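# Flip a two-colored wooden block end over end

## Task

A wooden block rests on one of its long narrow faces with the black face on top, a green end and a yellow end. Lift it, rotate it end over end (within one hand or by passing it between hands), and set it back in the same spot so the black face is underneath and the green end sits where the yellow end started. It counts as failed if any arm (as opposed to a hand) contacts the block; if anything other than a hand contacts it while it is noticeably tilted or displaced from its spot; if it is released with any part more than a few millimeters above the table, unless one end has first rested on the table briefly; or if it slips more than a few millimeters in the grip while being lowered. The result must stay in place without the robot holding it. Finish by releasing the block and moving the hands away.

## Robot and tools

ROBOT. Two arms, left_arm and right_arm, face each other across a table. left_arm's base is on the +y side. The names do not match image sides. Each arm ends in an identical five-finger right hand, so hand numbers and axes mean the same for both.

WORLD FRAME. Shared by both arms: origin on the table surface midway between the arm bases, table top at z = 0, +z up. Result lines give each hand point's position in metres, orientation as a wxyz quaternion, and linear and angular velocities (m/s, rad/s). Printed positions can be slightly wrong at long reach.

HAND POINT FRAME. The hand point sits 0.05 m in front of the palm, where index pad and thumb tip meet in a pinch. Its +z runs along the extended fingers, +y points out of the palm, +x runs across the palm away from the thumb. Fingers extend 0.06 to 0.07 m past it along +z. A wrist bracket on the little-finger side projects 0.03 m beyond the point along +y and 0.11 m across the palm; it can collide with things.

THE ROW. Every motion command is one row of 28 numbers in [-1, 1], covering both arms even if only one moves. Order: left dx, dy, dz, rx, ry, rz, then left hand little, ring, middle, index, thumb_bend, thumb_turn, force_limit, speed; then the same 14 for the right arm.
- dx..rz are an offset, not a pose: the target relative to the hand point's pose in the most recent result that showed it (or, before any such result, or in the second and later calls of one reply, relative to where the arm is when the action begins). They are expressed in the hand point's own axes. 1.0 equals 0.6 m or 180 degrees; rx, ry, rz form one rotation vector. All-zero offsets are not a hold: they pull the arm back to that reference pose.
- Finger numbers are absolute targets: +1 straight/open, -1 curled closed. thumb_bend +1 straight, -1 bent. thumb_turn +1 beside the palm, -1 across in front of it. A pinch is roughly index -0.22, thumb_bend -0.75, thumb_turn -0.57.
- force_limit maps -1..+1 to about 0..10 N at the fingertip (0..15 N for thumb motors); it only stops closing. speed maps -1..+1 to near zero..full (full travel 0.6 s). For a soft grip close at speed -0.9 or below.
- No value means 'unchanged'. To keep a hand as is, resend the last eight numbers used for it; if none yet, send its hand_measured six values plus hand_force_limit and hand_speed.

TOOLS.
execute_actions: {"actions": []} just reports state. {"actions": [{"rows": [[28 numbers], ...], "steps": n}]} runs up to 15 steps of 1/30 s; rows apply one per step, each measured from the same reference pose, and the last row repeats if rows run out. {"actions": [{"steps": n}]} waits up to 300 steps counted from the previous result. Optional "pictures": false drops images.
move: "target" is one 28-number row (offsets as above). Each hand point travels a straight line; both finish together, lasting 0.5 to 10 s. "speed" is top path speed in m/s, 0.002 to 0.5 (default 0.25), turning up to twice that in rad/s. Optional "stop_force" in N, 9 to 40, shared by both arms: an arm's path ends when its wrist sensor feels that much extra push against its direction, then it backs off two steps and holds. Use it only for slow, non-rotating approaches; omit it when lifting off something the hand presses on. Paths do not avoid obstacles or the other arm.
wait: "seconds" 0 to 10; the robot gets nothing new.
zoom_image: "camera" (cam_high, cam_low, cam_left_wrist, cam_right_wrist) and "region" [x0, y0, x1, y1] in pixels, at most 504 by 504; images are 672x504.
show_instructions: shows the reference image pages.
finished_scene: "scene" number; ends the scene irreversibly and reports success.

CONTROL BEHAVIOUR. Each step the commanded pose is clipped to within 100 mm and 16 degrees of the measured one, and position wins over orientation when both cannot be met. Motion lags commands by about 0.17 s. After an action an arm only continues to its last clipped pose, so check the result and send the remainder. The simulation keeps running while the operator composes a reply.

RESULTS. move adds a 'move:' line with an ending per arm: done, off_target, moving, held, contact (stop_force ended it) or fault; limits=paced means clipping, limits=held means some steps were blocked. HELD marks blocked steps; 'pose unreachable' means the clearance check altered a command. 'Hand target' shows where the controller is driving. Per hand: hand_measured (positions on the command scale), hand_stopped_by (moving, target, force, stalled, fault), hand_load_n (fingertip load, positive pushing open; near zero means the grip is lost), hand_force_limit, hand_speed. Wrist force/torque are in the end-effector axes, with offsets up to about 4 N, noise, and saturation near 50 N.

GRIPPING. With the thumb turned fully across, the hand can wrap objects 0.035 to 0.08 m wide, lying across the palm toward the wrist side. Turn the thumb before arriving. Motors run only when their target changes by 0.01 or more, then lock. To grip tighter, raise force_limit and send a more-closed target; to loosen, send a more-open one.

AVOID. Arms are stiff: pressing past contact, or joint torques over limits (141 N m big joints, 26.3 N m wrist joints) or 150 N external force, triggers a 10 s fault stop. Never let the arms collide or press on each other. Don't knock anything off the table, drop or slam the block, or let an arm (not a hand) touch it. Holding loads heats motors; at 85 °C the arm is braked.

Each tool is called after "Call:" in YAML: its name, and indented under it one key for each argument.

Reference images:

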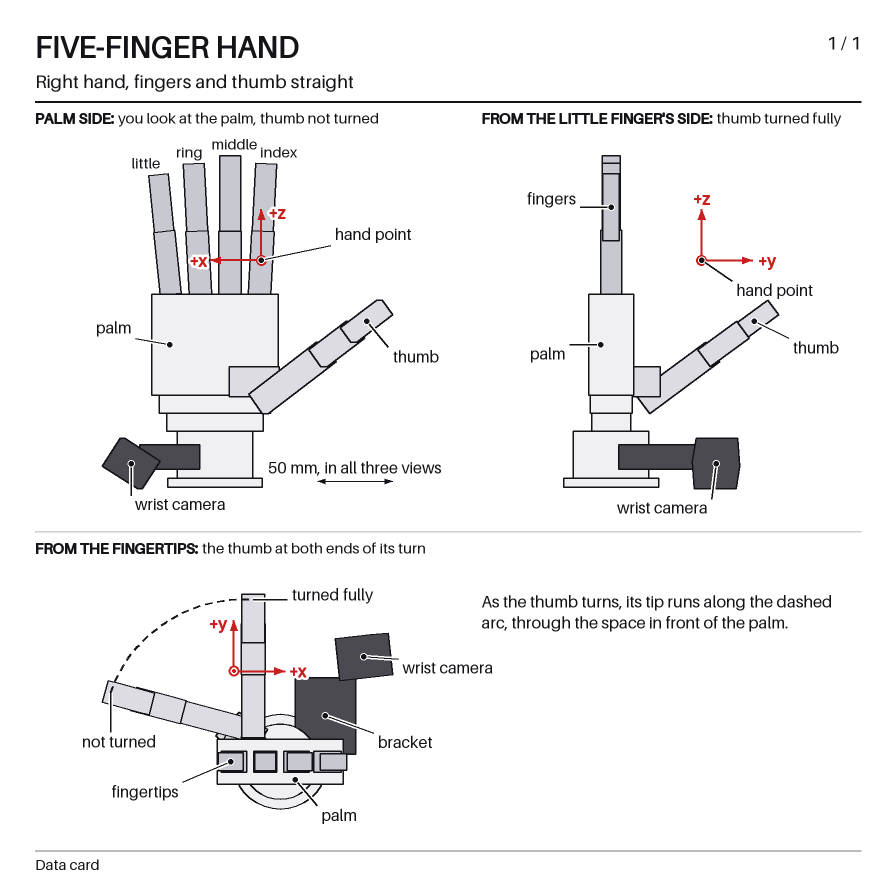

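## Session

Call:
execute_actions:
  actions: []

Scene clock: 0.00 s of 6000.00 s.
left_arm: end_effector_position=(+0.2428, +0.3914, +0.4762) hand_measured=(+1.000, +1.000, +1.000, +1.000, +1.000, +1.000) hand_load_n=(+0.0, +0.0, +0.0, +0.0, +0.0, +0.0) hand_stopped_by=(target, target, target, target, target, target) hand_force_limit=0.00 hand_speed=-0.80 end_effector_quat_wxyz=(-0.020, +0.406, +0.913, +0.001) end_effector_velocity=(-0.000, +0.001, +0.000) end_effector_angular_velocity=(+0.001, +0.000, -0.001) | right_arm: end_effector_position=(+0.1005, -0.2735, +0.4703) hand_measured=(+1.000, +1.000, +1.000, +1.000, +1.000, +1.000) hand_load_n=(+0.0, +0.0, +0.0, +0.0, +0.0, +0.0) hand_stopped_by=(target, target, target, target, target, target) hand_force_limit=0.00 hand_speed=-0.80 end_effector_quat_wxyz=(+0.001, -0.338, +0.941, +0.014) end_effector_velocity=(-0.000, -0.000, +0.000) end_effector_angular_velocity=(-0.001, -0.001, +0.000)
Joint positions: left_arm=[ 0.551 -1.706  1.337  1.971  1.596 -1.9  ] | right_arm=[-1.212 -1.721  1.367  1.923  1.543 -1.888]
Joint velocities: left_arm=[-0.001 -0.001  0.     0.001 -0.    -0.   ] | right_arm=[-0.    -0.001 -0.     0.     0.001 -0.   ]
Joint torques (N m, as the arm reports them, + toward a larger angle): no reading
Wrist force (N, on the end effector, along its own x y z axes, offset not removed): no reading
Wrist torque (N m, same axes, about the end effector's origin, offset not removed): no reading
Hand target (left_arm): +0.243, +0.391, +0.476; -0.020, +0.406, +0.913, +0.001
Hand target (right_arm): +0.101, -0.274, +0.470; +0.001, -0.338, +0.941, +0.014

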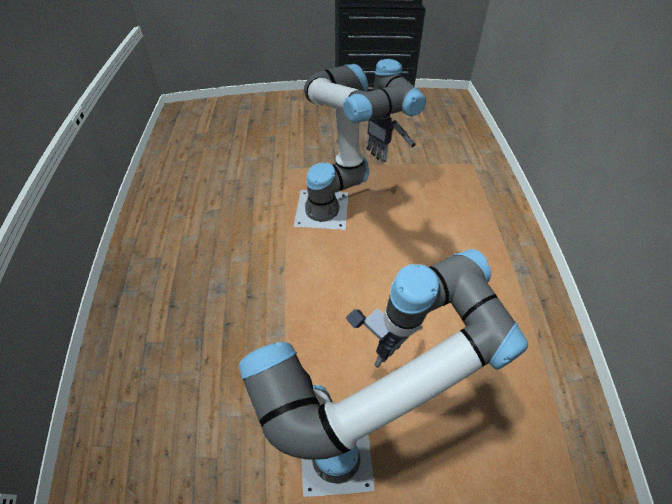

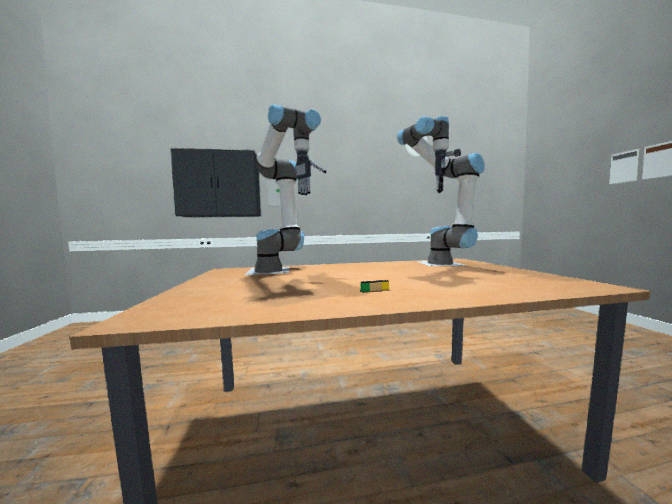

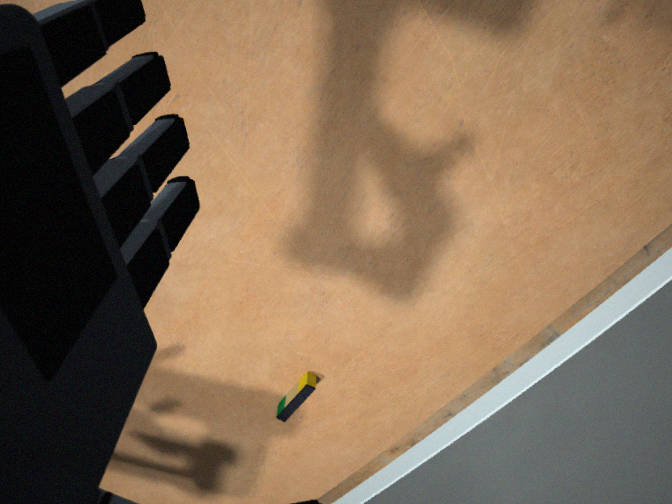

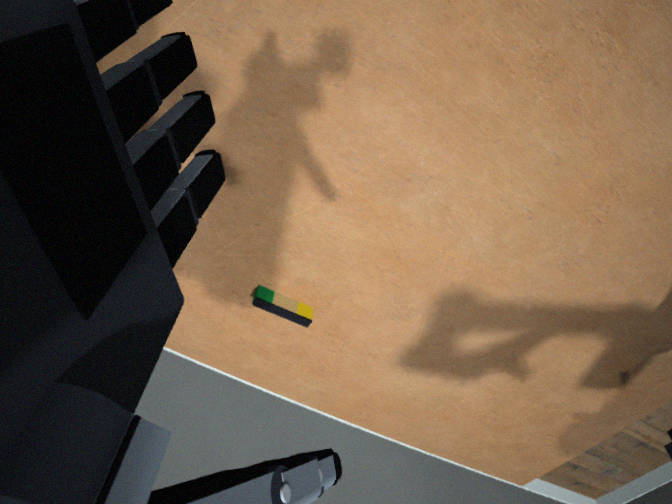

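Call:
move:
  target: [-0.48,-0.07,0.19,0,0,0.62,1,1,0.1,0.1,-0.3,-1,0,0.5,-0.12,-0.375,0.12,0,0,-0.28,1,1,0.1,0.1,-0.3,-1,0,0.5]
  speed: 0.5

Call:
move:
  target: [0,0,0,0,0,0.613,1,1,0.1,0.1,-0.3,-1,0,0.5,0,0.1,0.2,0.28,0,0,1,1,0.1,0.1,-0.3,-1,0,0.5]
  speed: 0.5

Call:
move:
  target: [0.3,-0.2,0.25,0.28,0,0,1,1,0.1,0.1,-0.3,-1,0,0.5,0,0,0,0,0,0,1,1,0.1,0.1,-0.3,-1,0,0.5]
  speed: 0.4

Scene clock: 17.67 s of 6000.00 s.
left_arm: end_effector_position=(+0.4004, +0.1519, +0.3520) hand_measured=(+1.000, +1.000, +0.100, +0.100, -0.300, -1.000) hand_load_n=(+0.0, +0.0, +0.0, +0.0, +0.0, +0.0) hand_stopped_by=(target, target, target, target, target, target) hand_force_limit=0.00 hand_speed=0.50 end_effector_quat_wxyz=(-0.012, +0.984, +0.178, -0.015) end_effector_velocity=(+0.001, -0.000, +0.000) end_effector_angular_velocity=(+0.001, +0.003, -0.007) | right_arm: end_effector_position=(+0.2983, -0.3995, +0.3930) hand_measured=(+1.000, +1.000, +0.100, +0.100, -0.300, -1.000) hand_load_n=(+0.0, +0.0, +0.0, +0.0, +0.0, +0.0) hand_stopped_by=(target, target, target, target, target, target) hand_force_limit=0.00 hand_speed=0.50 end_effector_quat_wxyz=(+0.006, -0.706, +0.708, +0.012) end_effector_velocity=(+0.000, -0.000, -0.000) end_effector_angular_velocity=(+0.001, -0.000, +0.003)
Joint positions: left_arm=[ 0.867 -1.019  0.826  1.8    1.584  0.362] | right_arm=[-1.65  -1.358  1.196  1.742  1.546 -3.206]
Joint velocities: left_arm=[ 0.002  0.007 -0.012  0.008  0.001  0.009] | right_arm=[-0.     0.001 -0.001  0.    -0.001 -0.003]
Joint torques (N m, as the arm reports them, + toward a larger angle): left_arm=[ 12.35 -35.16 -29.56   4.11   2.69   2.49] | right_arm=[ -7.6  -17.54 -23.3    1.46  -3.14  -1.64]
Wrist force (N, on the end effector, along its own x y z axes, offset not removed): left_arm=[-1.3 0.1 2.6] | right_arm=[-0.1 -1.5 -0.9]
Wrist torque (N m, same axes, about the end effector's origin, offset not removed): left_arm=[-0.20 0.05 -0.08] | right_arm=[-0.23 -0.12 -0.15]
Hand target (left_arm): +0.400, +0.152, +0.352; -0.012, +0.984, +0.177, -0.015
Hand target (right_arm): +0.298, -0.400, +0.393; -0.006, +0.707, -0.708, -0.012
Off the commanded pose (left_arm): 0.000 m, 0 deg.
Off the commanded pose (right_arm): 0.001 m, 0 deg.
After step 90, 12.10 s passed at rest.
move: done
camera_calibration (this result's frames):
cam_left_wrist: T_world_to_cam=[[0.264025, -0.964153, -0.0264485, 0.0516346], [-0.79736, -0.233615, 0.556454, 0.158326], [-0.542686, -0.125829, -0.830457, 0.654049], [0, 0, 0, 1]] pos_world=[0.467553, 0.169069, 0.456425]
cam_right_wrist: T_world_to_cam=[[-0.994159, 0.0995048, -0.041782, 0.356354], [0.0533139, 0.789437, 0.611512, 0.0484755], [0.0938327, 0.605713, -0.790131, 0.662021], [0, 0, 0, 1]] pos_world=[0.289569, -0.474722, 0.508329]

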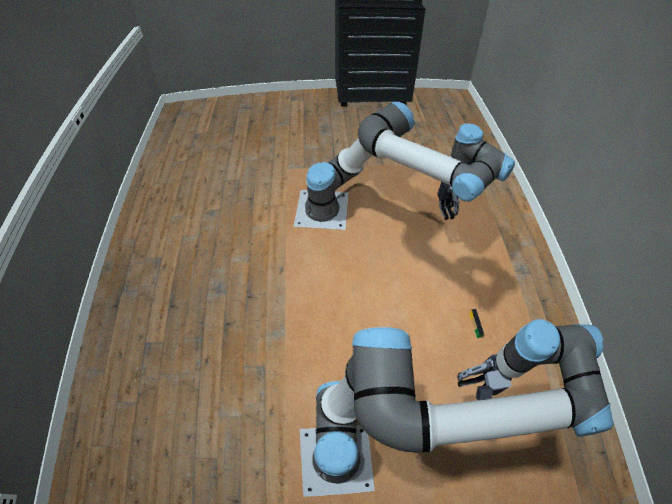

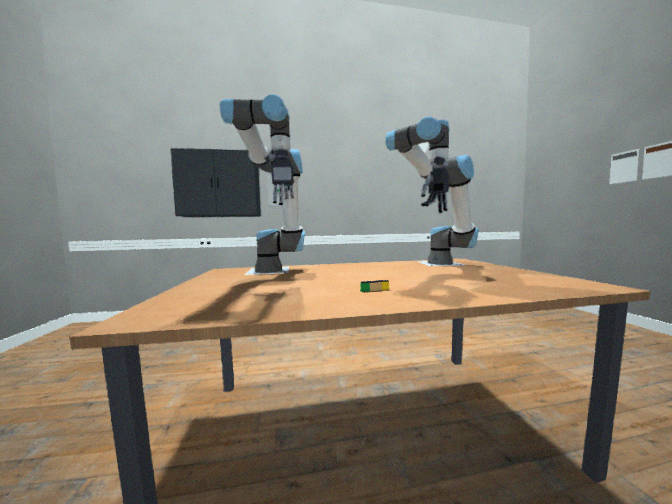

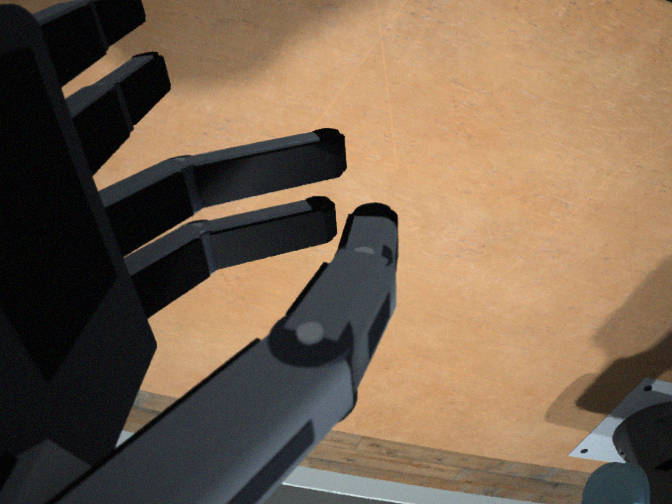

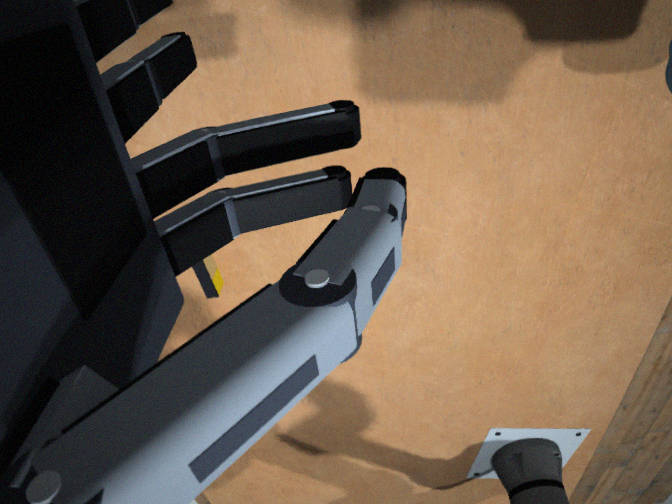

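Scene clock: 20.20 s of 6000.00 s.
left_arm: end_effector_position=(+0.3988, +0.1533, +0.3505) hand_measured=(+1.000, +1.000, +0.100, +0.100, -0.300, -1.000) hand_load_n=(+0.0, +0.0, +0.0, +0.0, +0.0, +0.0) hand_stopped_by=(target, target, target, target, target, target) hand_force_limit=0.00 hand_speed=0.50 end_effector_quat_wxyz=(-0.000, +0.711, -0.702, +0.029) end_effector_velocity=(-0.000, +0.001, -0.000) end_effector_angular_velocity=(+0.005, -0.002, -0.011) | right_arm: end_effector_position=(+0.2373, -0.3962, +0.2737) hand_measured=(+1.000, +1.000, +0.100, +0.100, -0.300, -1.000) hand_load_n=(+0.0, +0.0, +0.0, +0.0, +0.0, +0.0) hand_stopped_by=(target, target, target, target, target, target) hand_force_limit=0.00 hand_speed=0.50 end_effector_quat_wxyz=(+0.306, -0.636, +0.646, -0.291) end_effector_velocity=(-0.000, -0.000, -0.001) end_effector_angular_velocity=(+0.003, -0.000, +0.001)
Joint positions: left_arm=[ 0.817 -0.595  0.034  2.075  1.563  2.228] | right_arm=[-1.791 -2.174  2.064  0.822  1.399 -3.256]
Joint velocities: left_arm=[-0.003  0.     0.     0.002 -0.005  0.009] | right_arm=[-0.014 -0.005  0.006  0.001 -0.013 -0.008]
Joint torques (N m, as the arm reports them, + toward a larger angle): left_arm=[-11.79 -46.08 -28.27   3.81  -2.82   2.43] | right_arm=[ -8.17   0.31 -13.23  -0.01  -3.21  -2.22]
Wrist force (N, on the end effector, along its own x y z axes, offset not removed): left_arm=[-1.5 -0.9 2.4] | right_arm=[1.8 -0.2 2.1]
Wrist torque (N m, same axes, about the end effector's origin, offset not removed): left_arm=[-0.20 0.00 -0.01] | right_arm=[-0.19 -0.46 0.01]
Hand target (left_arm): +0.399, +0.153, +0.351; -0.000, +0.711, -0.703, +0.029
Hand target (right_arm): +0.237, -0.396, +0.274; -0.306, +0.636, -0.646, +0.291
Off the commanded pose (left_arm): 0.003 m, 6 deg.
Off the commanded pose (right_arm): 0.000 m, 0 deg.
elbow stopped short (left arm): the move would have taken joint 3 (elbow) straighter than the controller allows; a more bent joint 3 avoids this.
move: off_target (left_arm)
camera_calibration (this result's frames):
cam_left_wrist: T_world_to_cam=[[-0.99613, 0.0762255, -0.0437627, 0.402482], [0.0441526, 0.864476, 0.500732, -0.326219], [0.0760003, 0.496861, -0.864496, 0.32185], [0, 0, 0, 1]] pos_world=[0.390867, 0.0914138, 0.4592]
cam_right_wrist: T_world_to_cam=[[-0.599587, 0.117766, -0.791597, 0.409268], [-0.41989, 0.795754, 0.436426, 0.284727], [0.681313, 0.594059, -0.427675, 0.328265], [0, 0, 0, 1]] pos_world=[0.141295, -0.469779, 0.340104]

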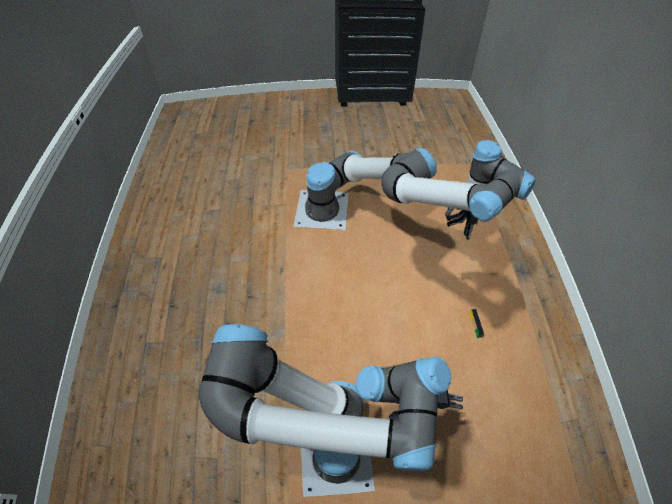

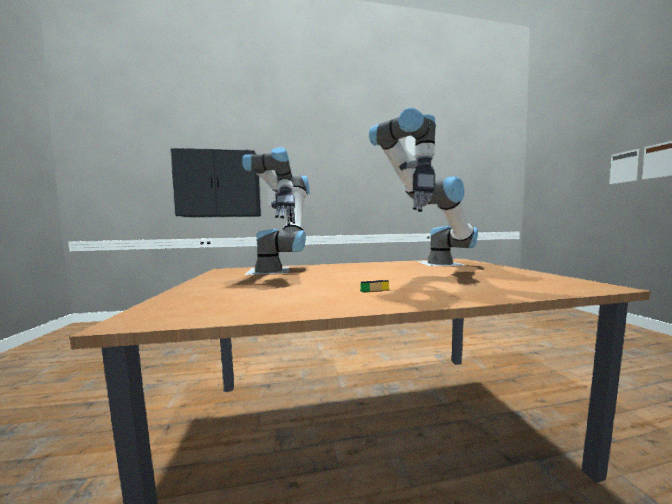

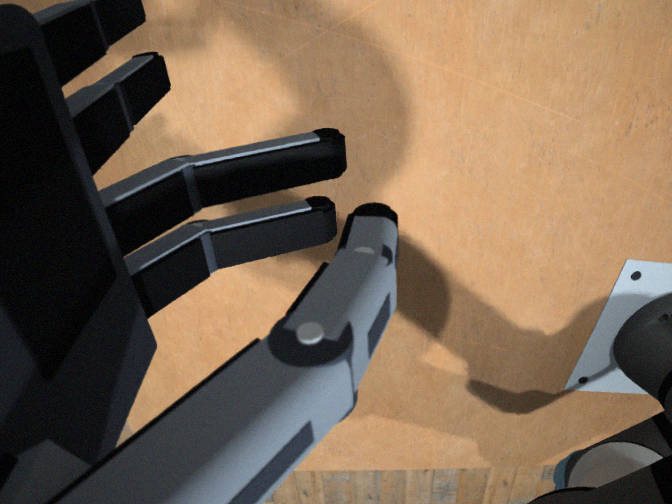

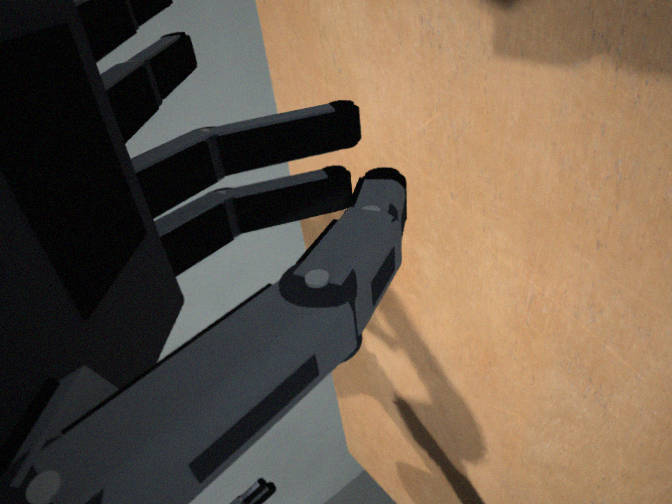

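Scene clock: 21.93 s of 6000.00 s.
left_arm: end_effector_position=(+0.5274, -0.0310, +0.2130) hand_measured=(+1.000, +1.000, +0.100, +0.100, -0.300, -1.000) hand_load_n=(+0.0, +0.0, +0.0, +0.0, +0.0, +0.0) hand_stopped_by=(target, target, target, target, target, target) hand_force_limit=0.00 hand_speed=0.50 end_effector_quat_wxyz=(-0.303, +0.645, -0.624, +0.322) end_effector_velocity=(-0.000, -0.000, -0.000) end_effector_angular_velocity=(-0.013, -0.017, -0.014) | right_arm: end_effector_position=(+0.2373, -0.3962, +0.2737) hand_measured=(+1.000, +1.000, +0.100, +0.100, -0.300, -1.000) hand_load_n=(+0.0, +0.0, +0.0, +0.0, +0.0, +0.0) hand_stopped_by=(target, target, target, target, target, target) hand_force_limit=0.00 hand_speed=0.50 end_effector_quat_wxyz=(+0.306, -0.636, +0.646, -0.291) end_effector_velocity=(-0.001, -0.000, +0.000) end_effector_angular_velocity=(-0.001, -0.000, -0.001)
Joint positions: left_arm=[ 0.548 -0.439  0.135  1.392  0.758  2.149] | right_arm=[-1.791 -2.174  2.064  0.822  1.399 -3.256]
Joint velocities: left_arm=[-0.003 -0.124  0.251 -0.16  -0.004  0.021] | right_arm=[ 0.    -0.002  0.     0.002  0.001 -0.   ]
Joint torques (N m, as the arm reports them, + toward a larger angle): left_arm=[-10.41 -73.54  -4.39  -0.87  -3.54   2.51] | right_arm=[  7.41  11.53 -25.34   1.6    2.97   1.82]
Wrist force (N, on the end effector, along its own x y z axes, offset not removed): left_arm=[0.7 0.6 2.7] | right_arm=[1.0 -1.9 0.3]
Wrist torque (N m, same axes, about the end effector's origin, offset not removed): left_arm=[-0.08 -0.34 0.06] | right_arm=[-0.41 -0.31 -0.07]
Hand target (left_arm): +0.527, -0.031, +0.213; -0.303, +0.644, -0.624, +0.323
Hand target (right_arm): +0.237, -0.396, +0.274; -0.306, +0.636, -0.646, +0.291
Off the commanded pose (left_arm): 0.000 m, 0 deg.
Off the commanded pose (right_arm): 0.000 m, 0 deg.
elbow stopped short (left arm): the move would have taken joint 3 (elbow) straighter than the controller allows; a more bent joint 3 avoids this.
move: done
camera_calibration (this result's frames):
cam_left_wrist: T_world_to_cam=[[-0.608022, 0.0508831, -0.792288, 0.492611], [-0.389341, 0.850593, 0.353418, 0.155893], [0.691898, 0.523356, -0.497369, -0.117479], [0, 0, 0, 1]] pos_world=[0.441497, -0.0961836, 0.276764]
cam_right_wrist: T_world_to_cam=[[-0.599587, 0.117766, -0.791597, 0.409268], [-0.41989, 0.795754, 0.436426, 0.284727], [0.681313, 0.594059, -0.427675, 0.328265], [0, 0, 0, 1]] pos_world=[0.141295, -0.469779, 0.340105]

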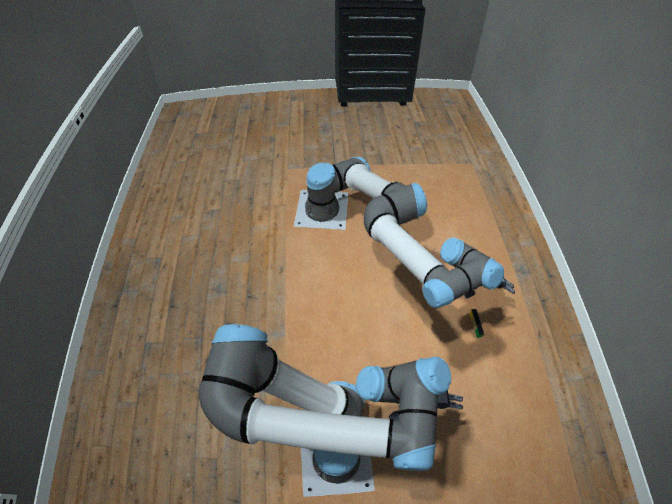

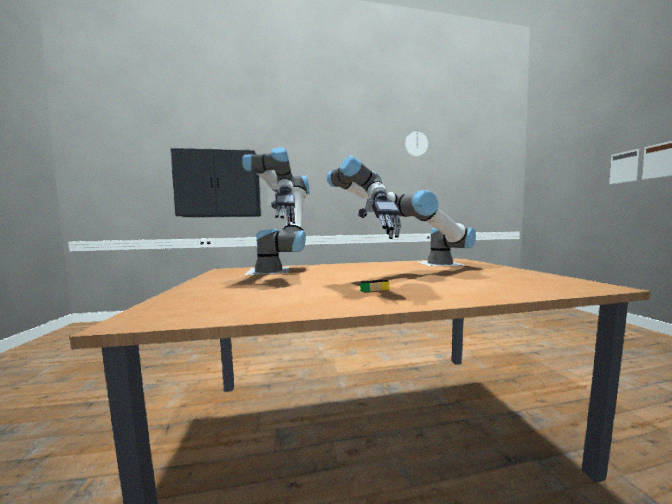

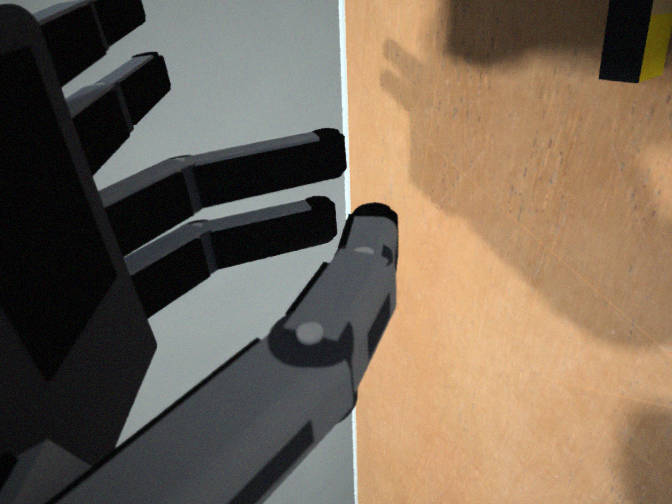

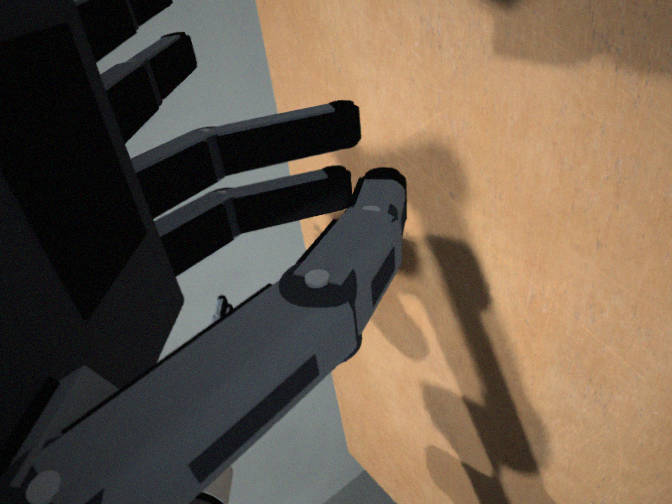

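Call:
move:
  target: [0.133,0.177,0.14,0.085,0,0.01,1,1,0.35,0.35,-0.2,-1,0,0.5,0.1,0,0,0.098,0,0,1,1,0.35,0.35,-0.2,-1,0,0.5]

Scene clock: 28.20 s of 6000.00 s.
left_arm: end_effector_position=(+0.5308, -0.1154, +0.0806) hand_measured=(+1.000, +1.000, +0.350, +0.350, -0.200, -1.000) hand_load_n=(+0.0, +0.0, +0.0, +0.0, +0.0, +0.0) hand_stopped_by=(target, target, target, target, target, target) hand_force_limit=0.00 hand_speed=0.50 end_effector_quat_wxyz=(-0.391, +0.588, -0.585, +0.398) end_effector_velocity=(+0.001, -0.001, -0.001) end_effector_angular_velocity=(+0.007, -0.000, +0.002) | right_arm: end_effector_position=(+0.2380, -0.4548, +0.2722) hand_measured=(+1.000, +1.000, +0.350, +0.350, -0.200, -1.000) hand_load_n=(+0.0, +0.0, +0.0, +0.0, +0.0, +0.0) hand_stopped_by=(target, target, target, target, target, target) hand_force_limit=0.00 hand_speed=0.50 end_effector_quat_wxyz=(+0.293, -0.574, +0.631, -0.432) end_effector_velocity=(-0.001, +0.000, -0.001) end_effector_angular_velocity=(-0.002, -0.025, -0.012)
Joint positions: left_arm=[ 0.445 -0.232  0.156  1.014  0.487  2.253] | right_arm=[-2.153 -2.474  2.203  0.765  1.275 -3.439]
Joint velocities: left_arm=[-0.     0.042 -0.082  0.047 -0.003 -0.   ] | right_arm=[ 0.089  0.006  0.009 -0.055  0.083  0.061]
Joint torques (N m, as the arm reports them, + toward a larger angle): left_arm=[-10.63 -57.96 -32.47   3.12  -3.89  -0.25] | right_arm=[  5.73  21.37 -12.3   -2.33   3.36   2.08]
Wrist force (N, on the end effector, along its own x y z axes, offset not removed): left_arm=[-2.7 0.1 1.1] | right_arm=[0.7 -0.9 0.5]
Wrist torque (N m, same axes, about the end effector's origin, offset not removed): left_arm=[-0.06 0.24 -0.06] | right_arm=[-0.22 -0.25 -0.12]
Hand target (left_arm): +0.531, -0.116, +0.080; -0.391, +0.588, -0.585, +0.398
Hand target (right_arm): +0.238, -0.455, +0.272; +0.294, -0.573, +0.630, -0.434
Off the commanded pose (left_arm): 0.000 m, 0 deg.
Off the commanded pose (right_arm): 0.002 m, 14 deg.
After step 90, 2.07 s passed at rest.
move: off_target (right_arm)
camera_calibration (this result's frames):
cam_left_wrist: T_world_to_cam=[[-0.376665, 0.0804023, -0.922854, 0.285194], [-0.463579, 0.846146, 0.26293, 0.322059], [0.802009, 0.526852, -0.281441, -0.216927], [0, 0, 0, 1]] pos_world=[0.4307, -0.181151, 0.117461]
cam_right_wrist: T_world_to_cam=[[-0.405473, 0.0512797, -0.912668, 0.371863], [-0.354155, 0.911634, 0.208563, 0.431428], [0.842713, 0.407792, -0.351482, 0.218101], [0, 0, 0, 1]] pos_world=[0.119776, -0.501313, 0.326066]

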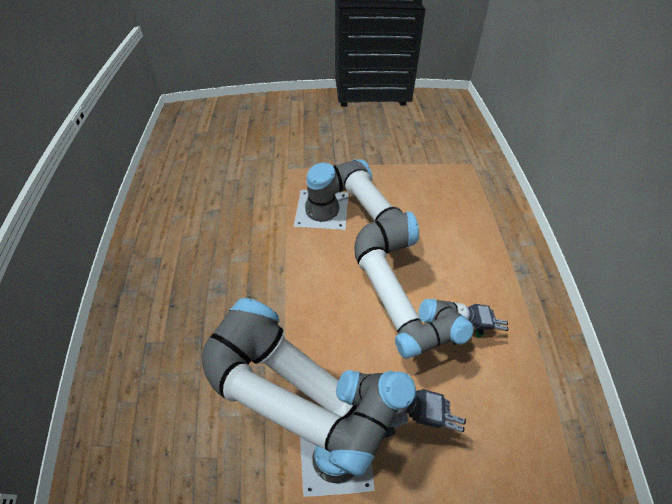

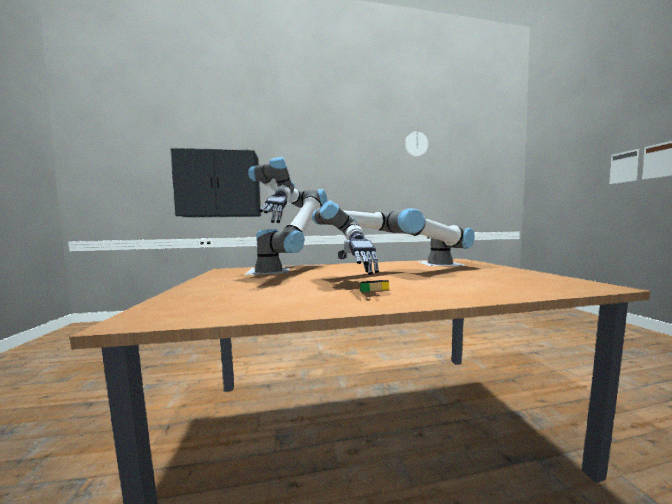

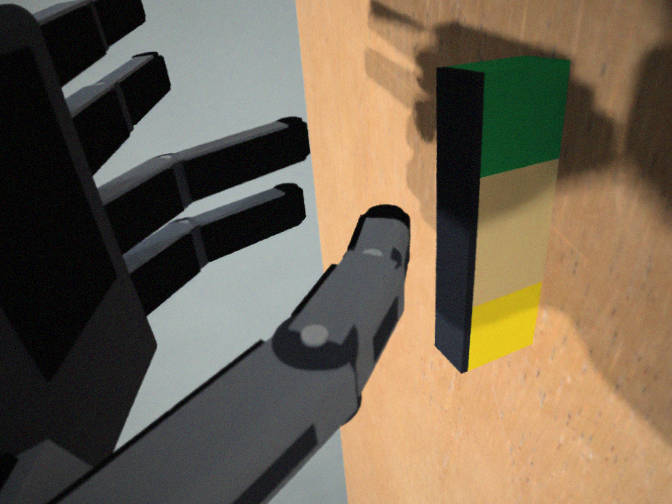

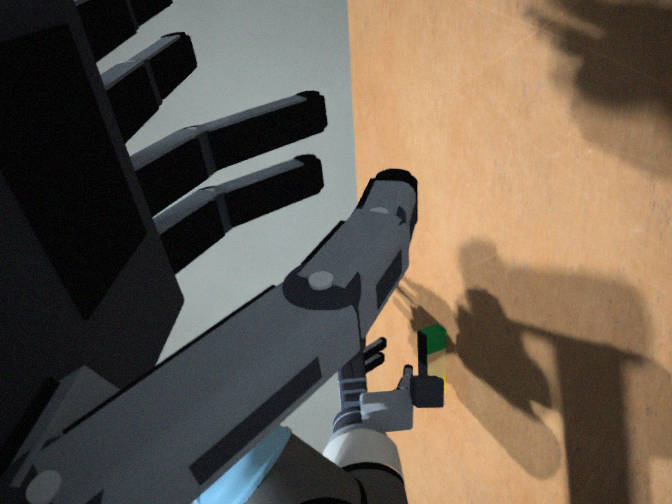

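Call:
move:
  target: [0.005,0.0713,0.0237,0,0,0,1,1,0.35,0.35,-0.2,-1,0,0.5,0,0,0,0,0,0,1,1,0.35,0.35,-0.2,-1,0,0.5]
  speed: 0.05

Call:
zoom_image:
  camera: "cam_low"
  region: [320,230,420,305]

Scene clock: 34.83 s of 6000.00 s.
left_arm: end_effector_position=(+0.5279, -0.1189, +0.0356) hand_measured=(+1.000, +1.000, +0.350, +0.350, -0.200, -1.000) hand_load_n=(+0.0, +0.0, +0.0, +0.0, +0.0, +0.0) hand_stopped_by=(target, target, target, target, target, target) hand_force_limit=0.00 hand_speed=0.50 end_effector_quat_wxyz=(-0.391, +0.588, -0.585, +0.398) end_effector_velocity=(+0.000, -0.000, +0.000) end_effector_angular_velocity=(-0.002, -0.002, -0.001) | right_arm: end_effector_position=(+0.2380, -0.4548, +0.2722) hand_measured=(+1.000, +1.000, +0.350, +0.350, -0.200, -1.000) hand_load_n=(+0.0, +0.0, +0.0, +0.0, +0.0, +0.0) hand_stopped_by=(target, target, target, target, target, target) hand_force_limit=0.00 hand_speed=0.50 end_effector_quat_wxyz=(+0.294, -0.574, +0.631, -0.432) end_effector_velocity=(+0.000, -0.000, -0.000) end_effector_angular_velocity=(-0.001, -0.001, +0.000)
Joint positions: left_arm=[ 0.44  -0.218  0.244  0.921  0.484  2.243] | right_arm=[-2.142 -2.47   2.203  0.76   1.285 -3.434]
Joint velocities: left_arm=[-0.    -0.005  0.01  -0.01  -0.     0.003] | right_arm=[ 0.     0.     0.    -0.002 -0.    -0.   ]
Joint torques (N m, as the arm reports them, + toward a larger angle): left_arm=[-10.31 -77.38  -9.17  -0.59  -3.49   2.36] | right_arm=[  3.84  20.86 -25.76   1.4   -3.28  -1.71]
Wrist force (N, on the end effector, along its own x y z axes, offset not removed): left_arm=[0.8 -2.3 -1.1] | right_arm=[0.6 -0.4 -0.4]
Wrist torque (N m, same axes, about the end effector's origin, offset not removed): left_arm=[-0.28 -0.32 -0.02] | right_arm=[-0.08 -0.29 0.04]
Hand target (left_arm): +0.528, -0.119, +0.036; -0.391, +0.588, -0.585, +0.398
Hand target (right_arm): +0.238, -0.455, +0.272; +0.294, -0.574, +0.631, -0.432
Off the commanded pose (left_arm): 0.000 m, 0 deg.
Off the commanded pose (right_arm): 0.000 m, 0 deg.
After step 90, 2.37 s passed at rest.
move: done
camera_calibration (this result's frames):
cam_left_wrist: T_world_to_cam=[[-0.376783, 0.0804963, -0.922797, 0.242944], [-0.463699, 0.846018, 0.26313, 0.33549], [0.801884, 0.527043, -0.281439, -0.225318], [0, 0, 0, 1]] pos_world=[0.427783, -0.184634, 0.0724969]
cam_right_wrist: T_world_to_cam=[[-0.405435, 0.0512991, -0.912683, 0.371869], [-0.354223, 0.911601, 0.208592, 0.431417], [0.842703, 0.407864, -0.351424, 0.218129], [0, 0, 0, 1]] pos_world=[0.119768, -0.501323, 0.326064]

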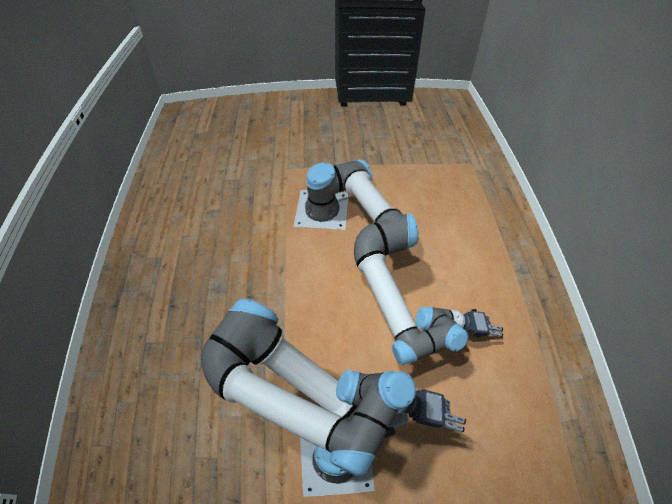

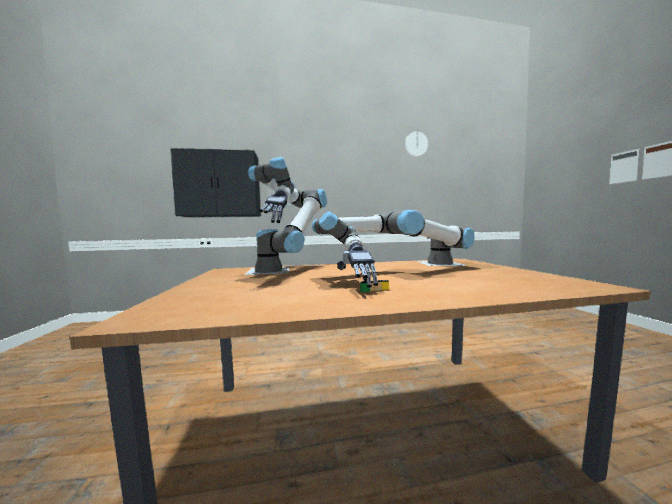

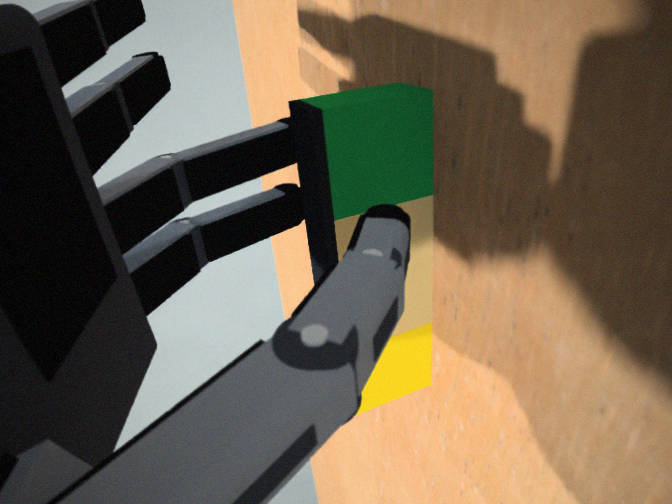

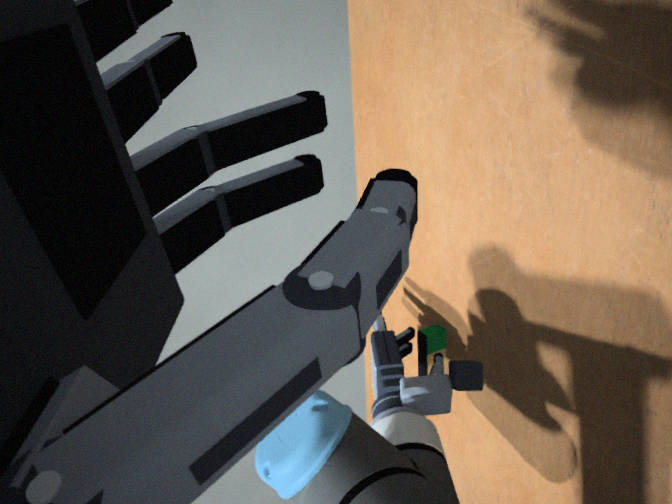

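Region (320, 230, 420, 305) of cam_low's 672x504 image, scaled by 5.040, with more detail than that image has; it fills the top 378 rows of this view, and the rest is white.

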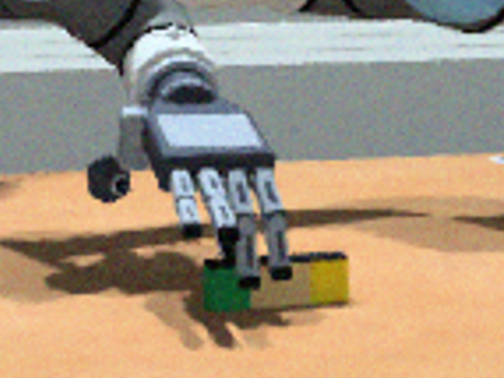

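Call:
move:
  target: [0.022,0.008,0.004,0,0,-0.012,1,1,0.25,0.25,-0.3,-1,0,0,0,0,0,0,0,0,1,1,0.35,0.35,-0.2,-1,0,0.5]
  speed: 0.03

Call:
zoom_image:
  camera: "cam_right_wrist"
  region: [370,300,490,400]

Call:
zoom_image:
  camera: "cam_low"
  region: [320,230,420,305]

Scene clock: 37.90 s of 6000.00 s.
left_arm: end_effector_position=(+0.5281, -0.1314, +0.0304) hand_measured=(+1.000, +1.000, +0.250, +0.250, -0.300, -1.000) hand_load_n=(+0.0, +0.0, +0.0, +0.0, +0.0, +0.0) hand_stopped_by=(target, target, target, target, target, target) hand_force_limit=0.00 hand_speed=0.00 end_effector_quat_wxyz=(-0.382, +0.597, -0.575, +0.409) end_effector_velocity=(-0.000, -0.002, -0.001) end_effector_angular_velocity=(-0.006, -0.001, -0.001) | right_arm: end_effector_position=(+0.2380, -0.4548, +0.2722) hand_measured=(+1.000, +1.000, +0.350, +0.350, -0.200, -1.000) hand_load_n=(+0.0, +0.0, +0.0, +0.0, +0.0, +0.0) hand_stopped_by=(target, target, target, target, target, target) hand_force_limit=0.00 hand_speed=0.50 end_effector_quat_wxyz=(+0.294, -0.574, +0.631, -0.432) end_effector_velocity=(-0.000, -0.000, +0.000) end_effector_angular_velocity=(-0.001, -0.001, -0.001)
Joint positions: left_arm=[ 0.437 -0.115  0.039  1.008  0.485  2.216] | right_arm=[-2.142 -2.47   2.203  0.76   1.284 -3.434]
Joint velocities: left_arm=[-0.001  0.034 -0.068  0.03   0.001 -0.001] | right_arm=[-0.    -0.001 -0.001 -0.     0.001  0.001]
Joint torques (N m, as the arm reports them, + toward a larger angle): left_arm=[-10.92 -59.43 -31.7    3.12   1.4   -2.65] | right_arm=[ -5.24  15.26 -24.21   1.29  -3.2   -1.79]
Wrist force (N, on the end effector, along its own x y z axes, offset not removed): left_arm=[-2.3 0.2 0.9] | right_arm=[-1.6 -1.2 0.5]
Wrist torque (N m, same axes, about the end effector's origin, offset not removed): left_arm=[0.07 0.17 -0.16] | right_arm=[-0.22 0.03 -0.21]
Hand target (left_arm): +0.528, -0.132, +0.030; -0.382, +0.597, -0.575, +0.409
Hand target (right_arm): +0.238, -0.455, +0.272; +0.294, -0.574, +0.631, -0.432
Off the commanded pose (left_arm): 0.001 m, 1 deg.
Off the commanded pose (right_arm): 0.000 m, 0 deg.
elbow stopped short (left arm): the move would have taken joint 3 (elbow) straighter than the controller allows; a more bent joint 3 avoids this.
move: done
camera_calibration (this result's frames):
cam_left_wrist: T_world_to_cam=[[-0.373934, 0.0418037, -0.926513, 0.232711], [-0.470163, 0.852562, 0.228221, 0.352866], [0.79945, 0.520951, -0.299147, -0.219313], [0, 0, 0, 1]] pos_world=[0.428253, -0.196317, 0.0694711]
cam_right_wrist: T_world_to_cam=[[-0.405444, 0.0513085, -0.912679, 0.371875], [-0.354211, 0.911603, 0.208601, 0.431417], [0.842704, 0.407857, -0.35143, 0.218126], [0, 0, 0, 1]] pos_world=[0.119772, -0.501326, 0.326065]

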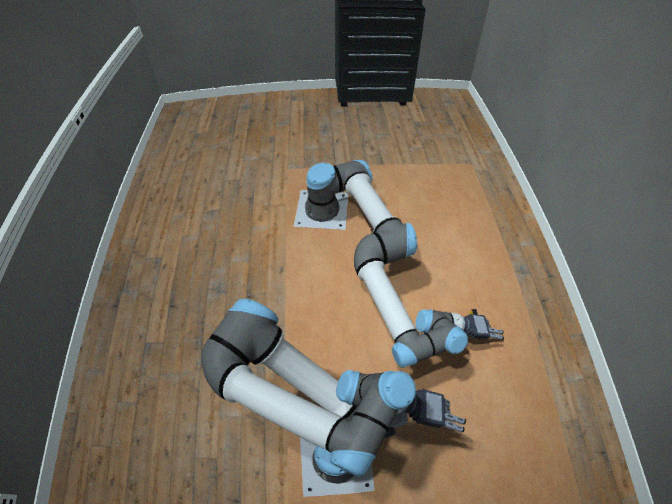

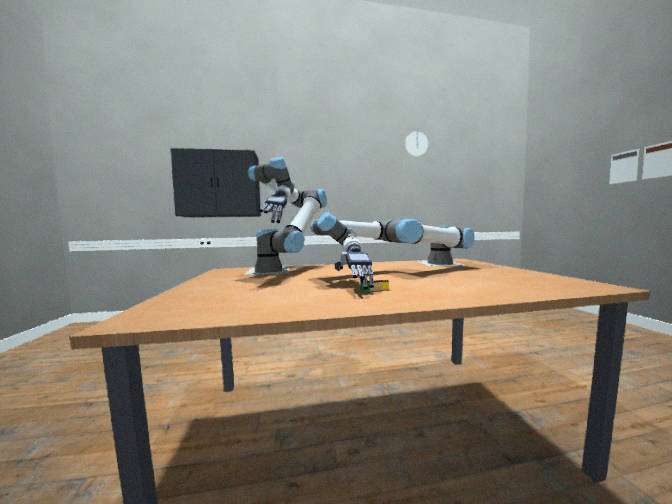

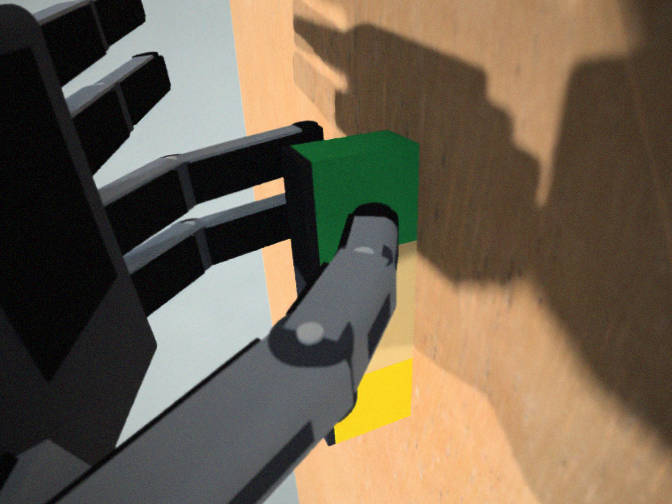

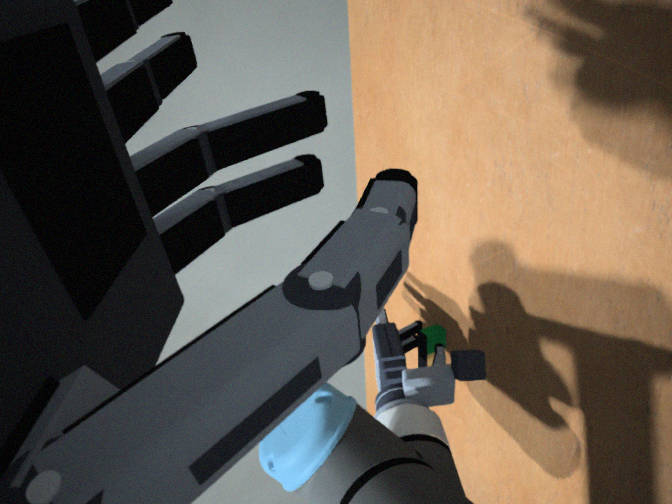

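Region (370, 300, 490, 400) of cam_right_wrist's 672x504 image, scaled by 4.200, with more detail than that image has.

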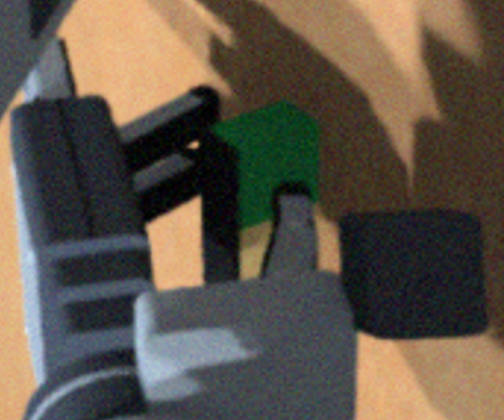

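Region (320, 230, 420, 305) of cam_low's 672x504 image, scaled by 5.040, with more detail than that image has; it fills the top 378 rows of this view, and the rest is white.

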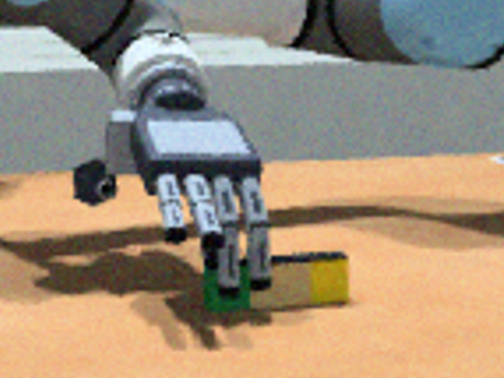

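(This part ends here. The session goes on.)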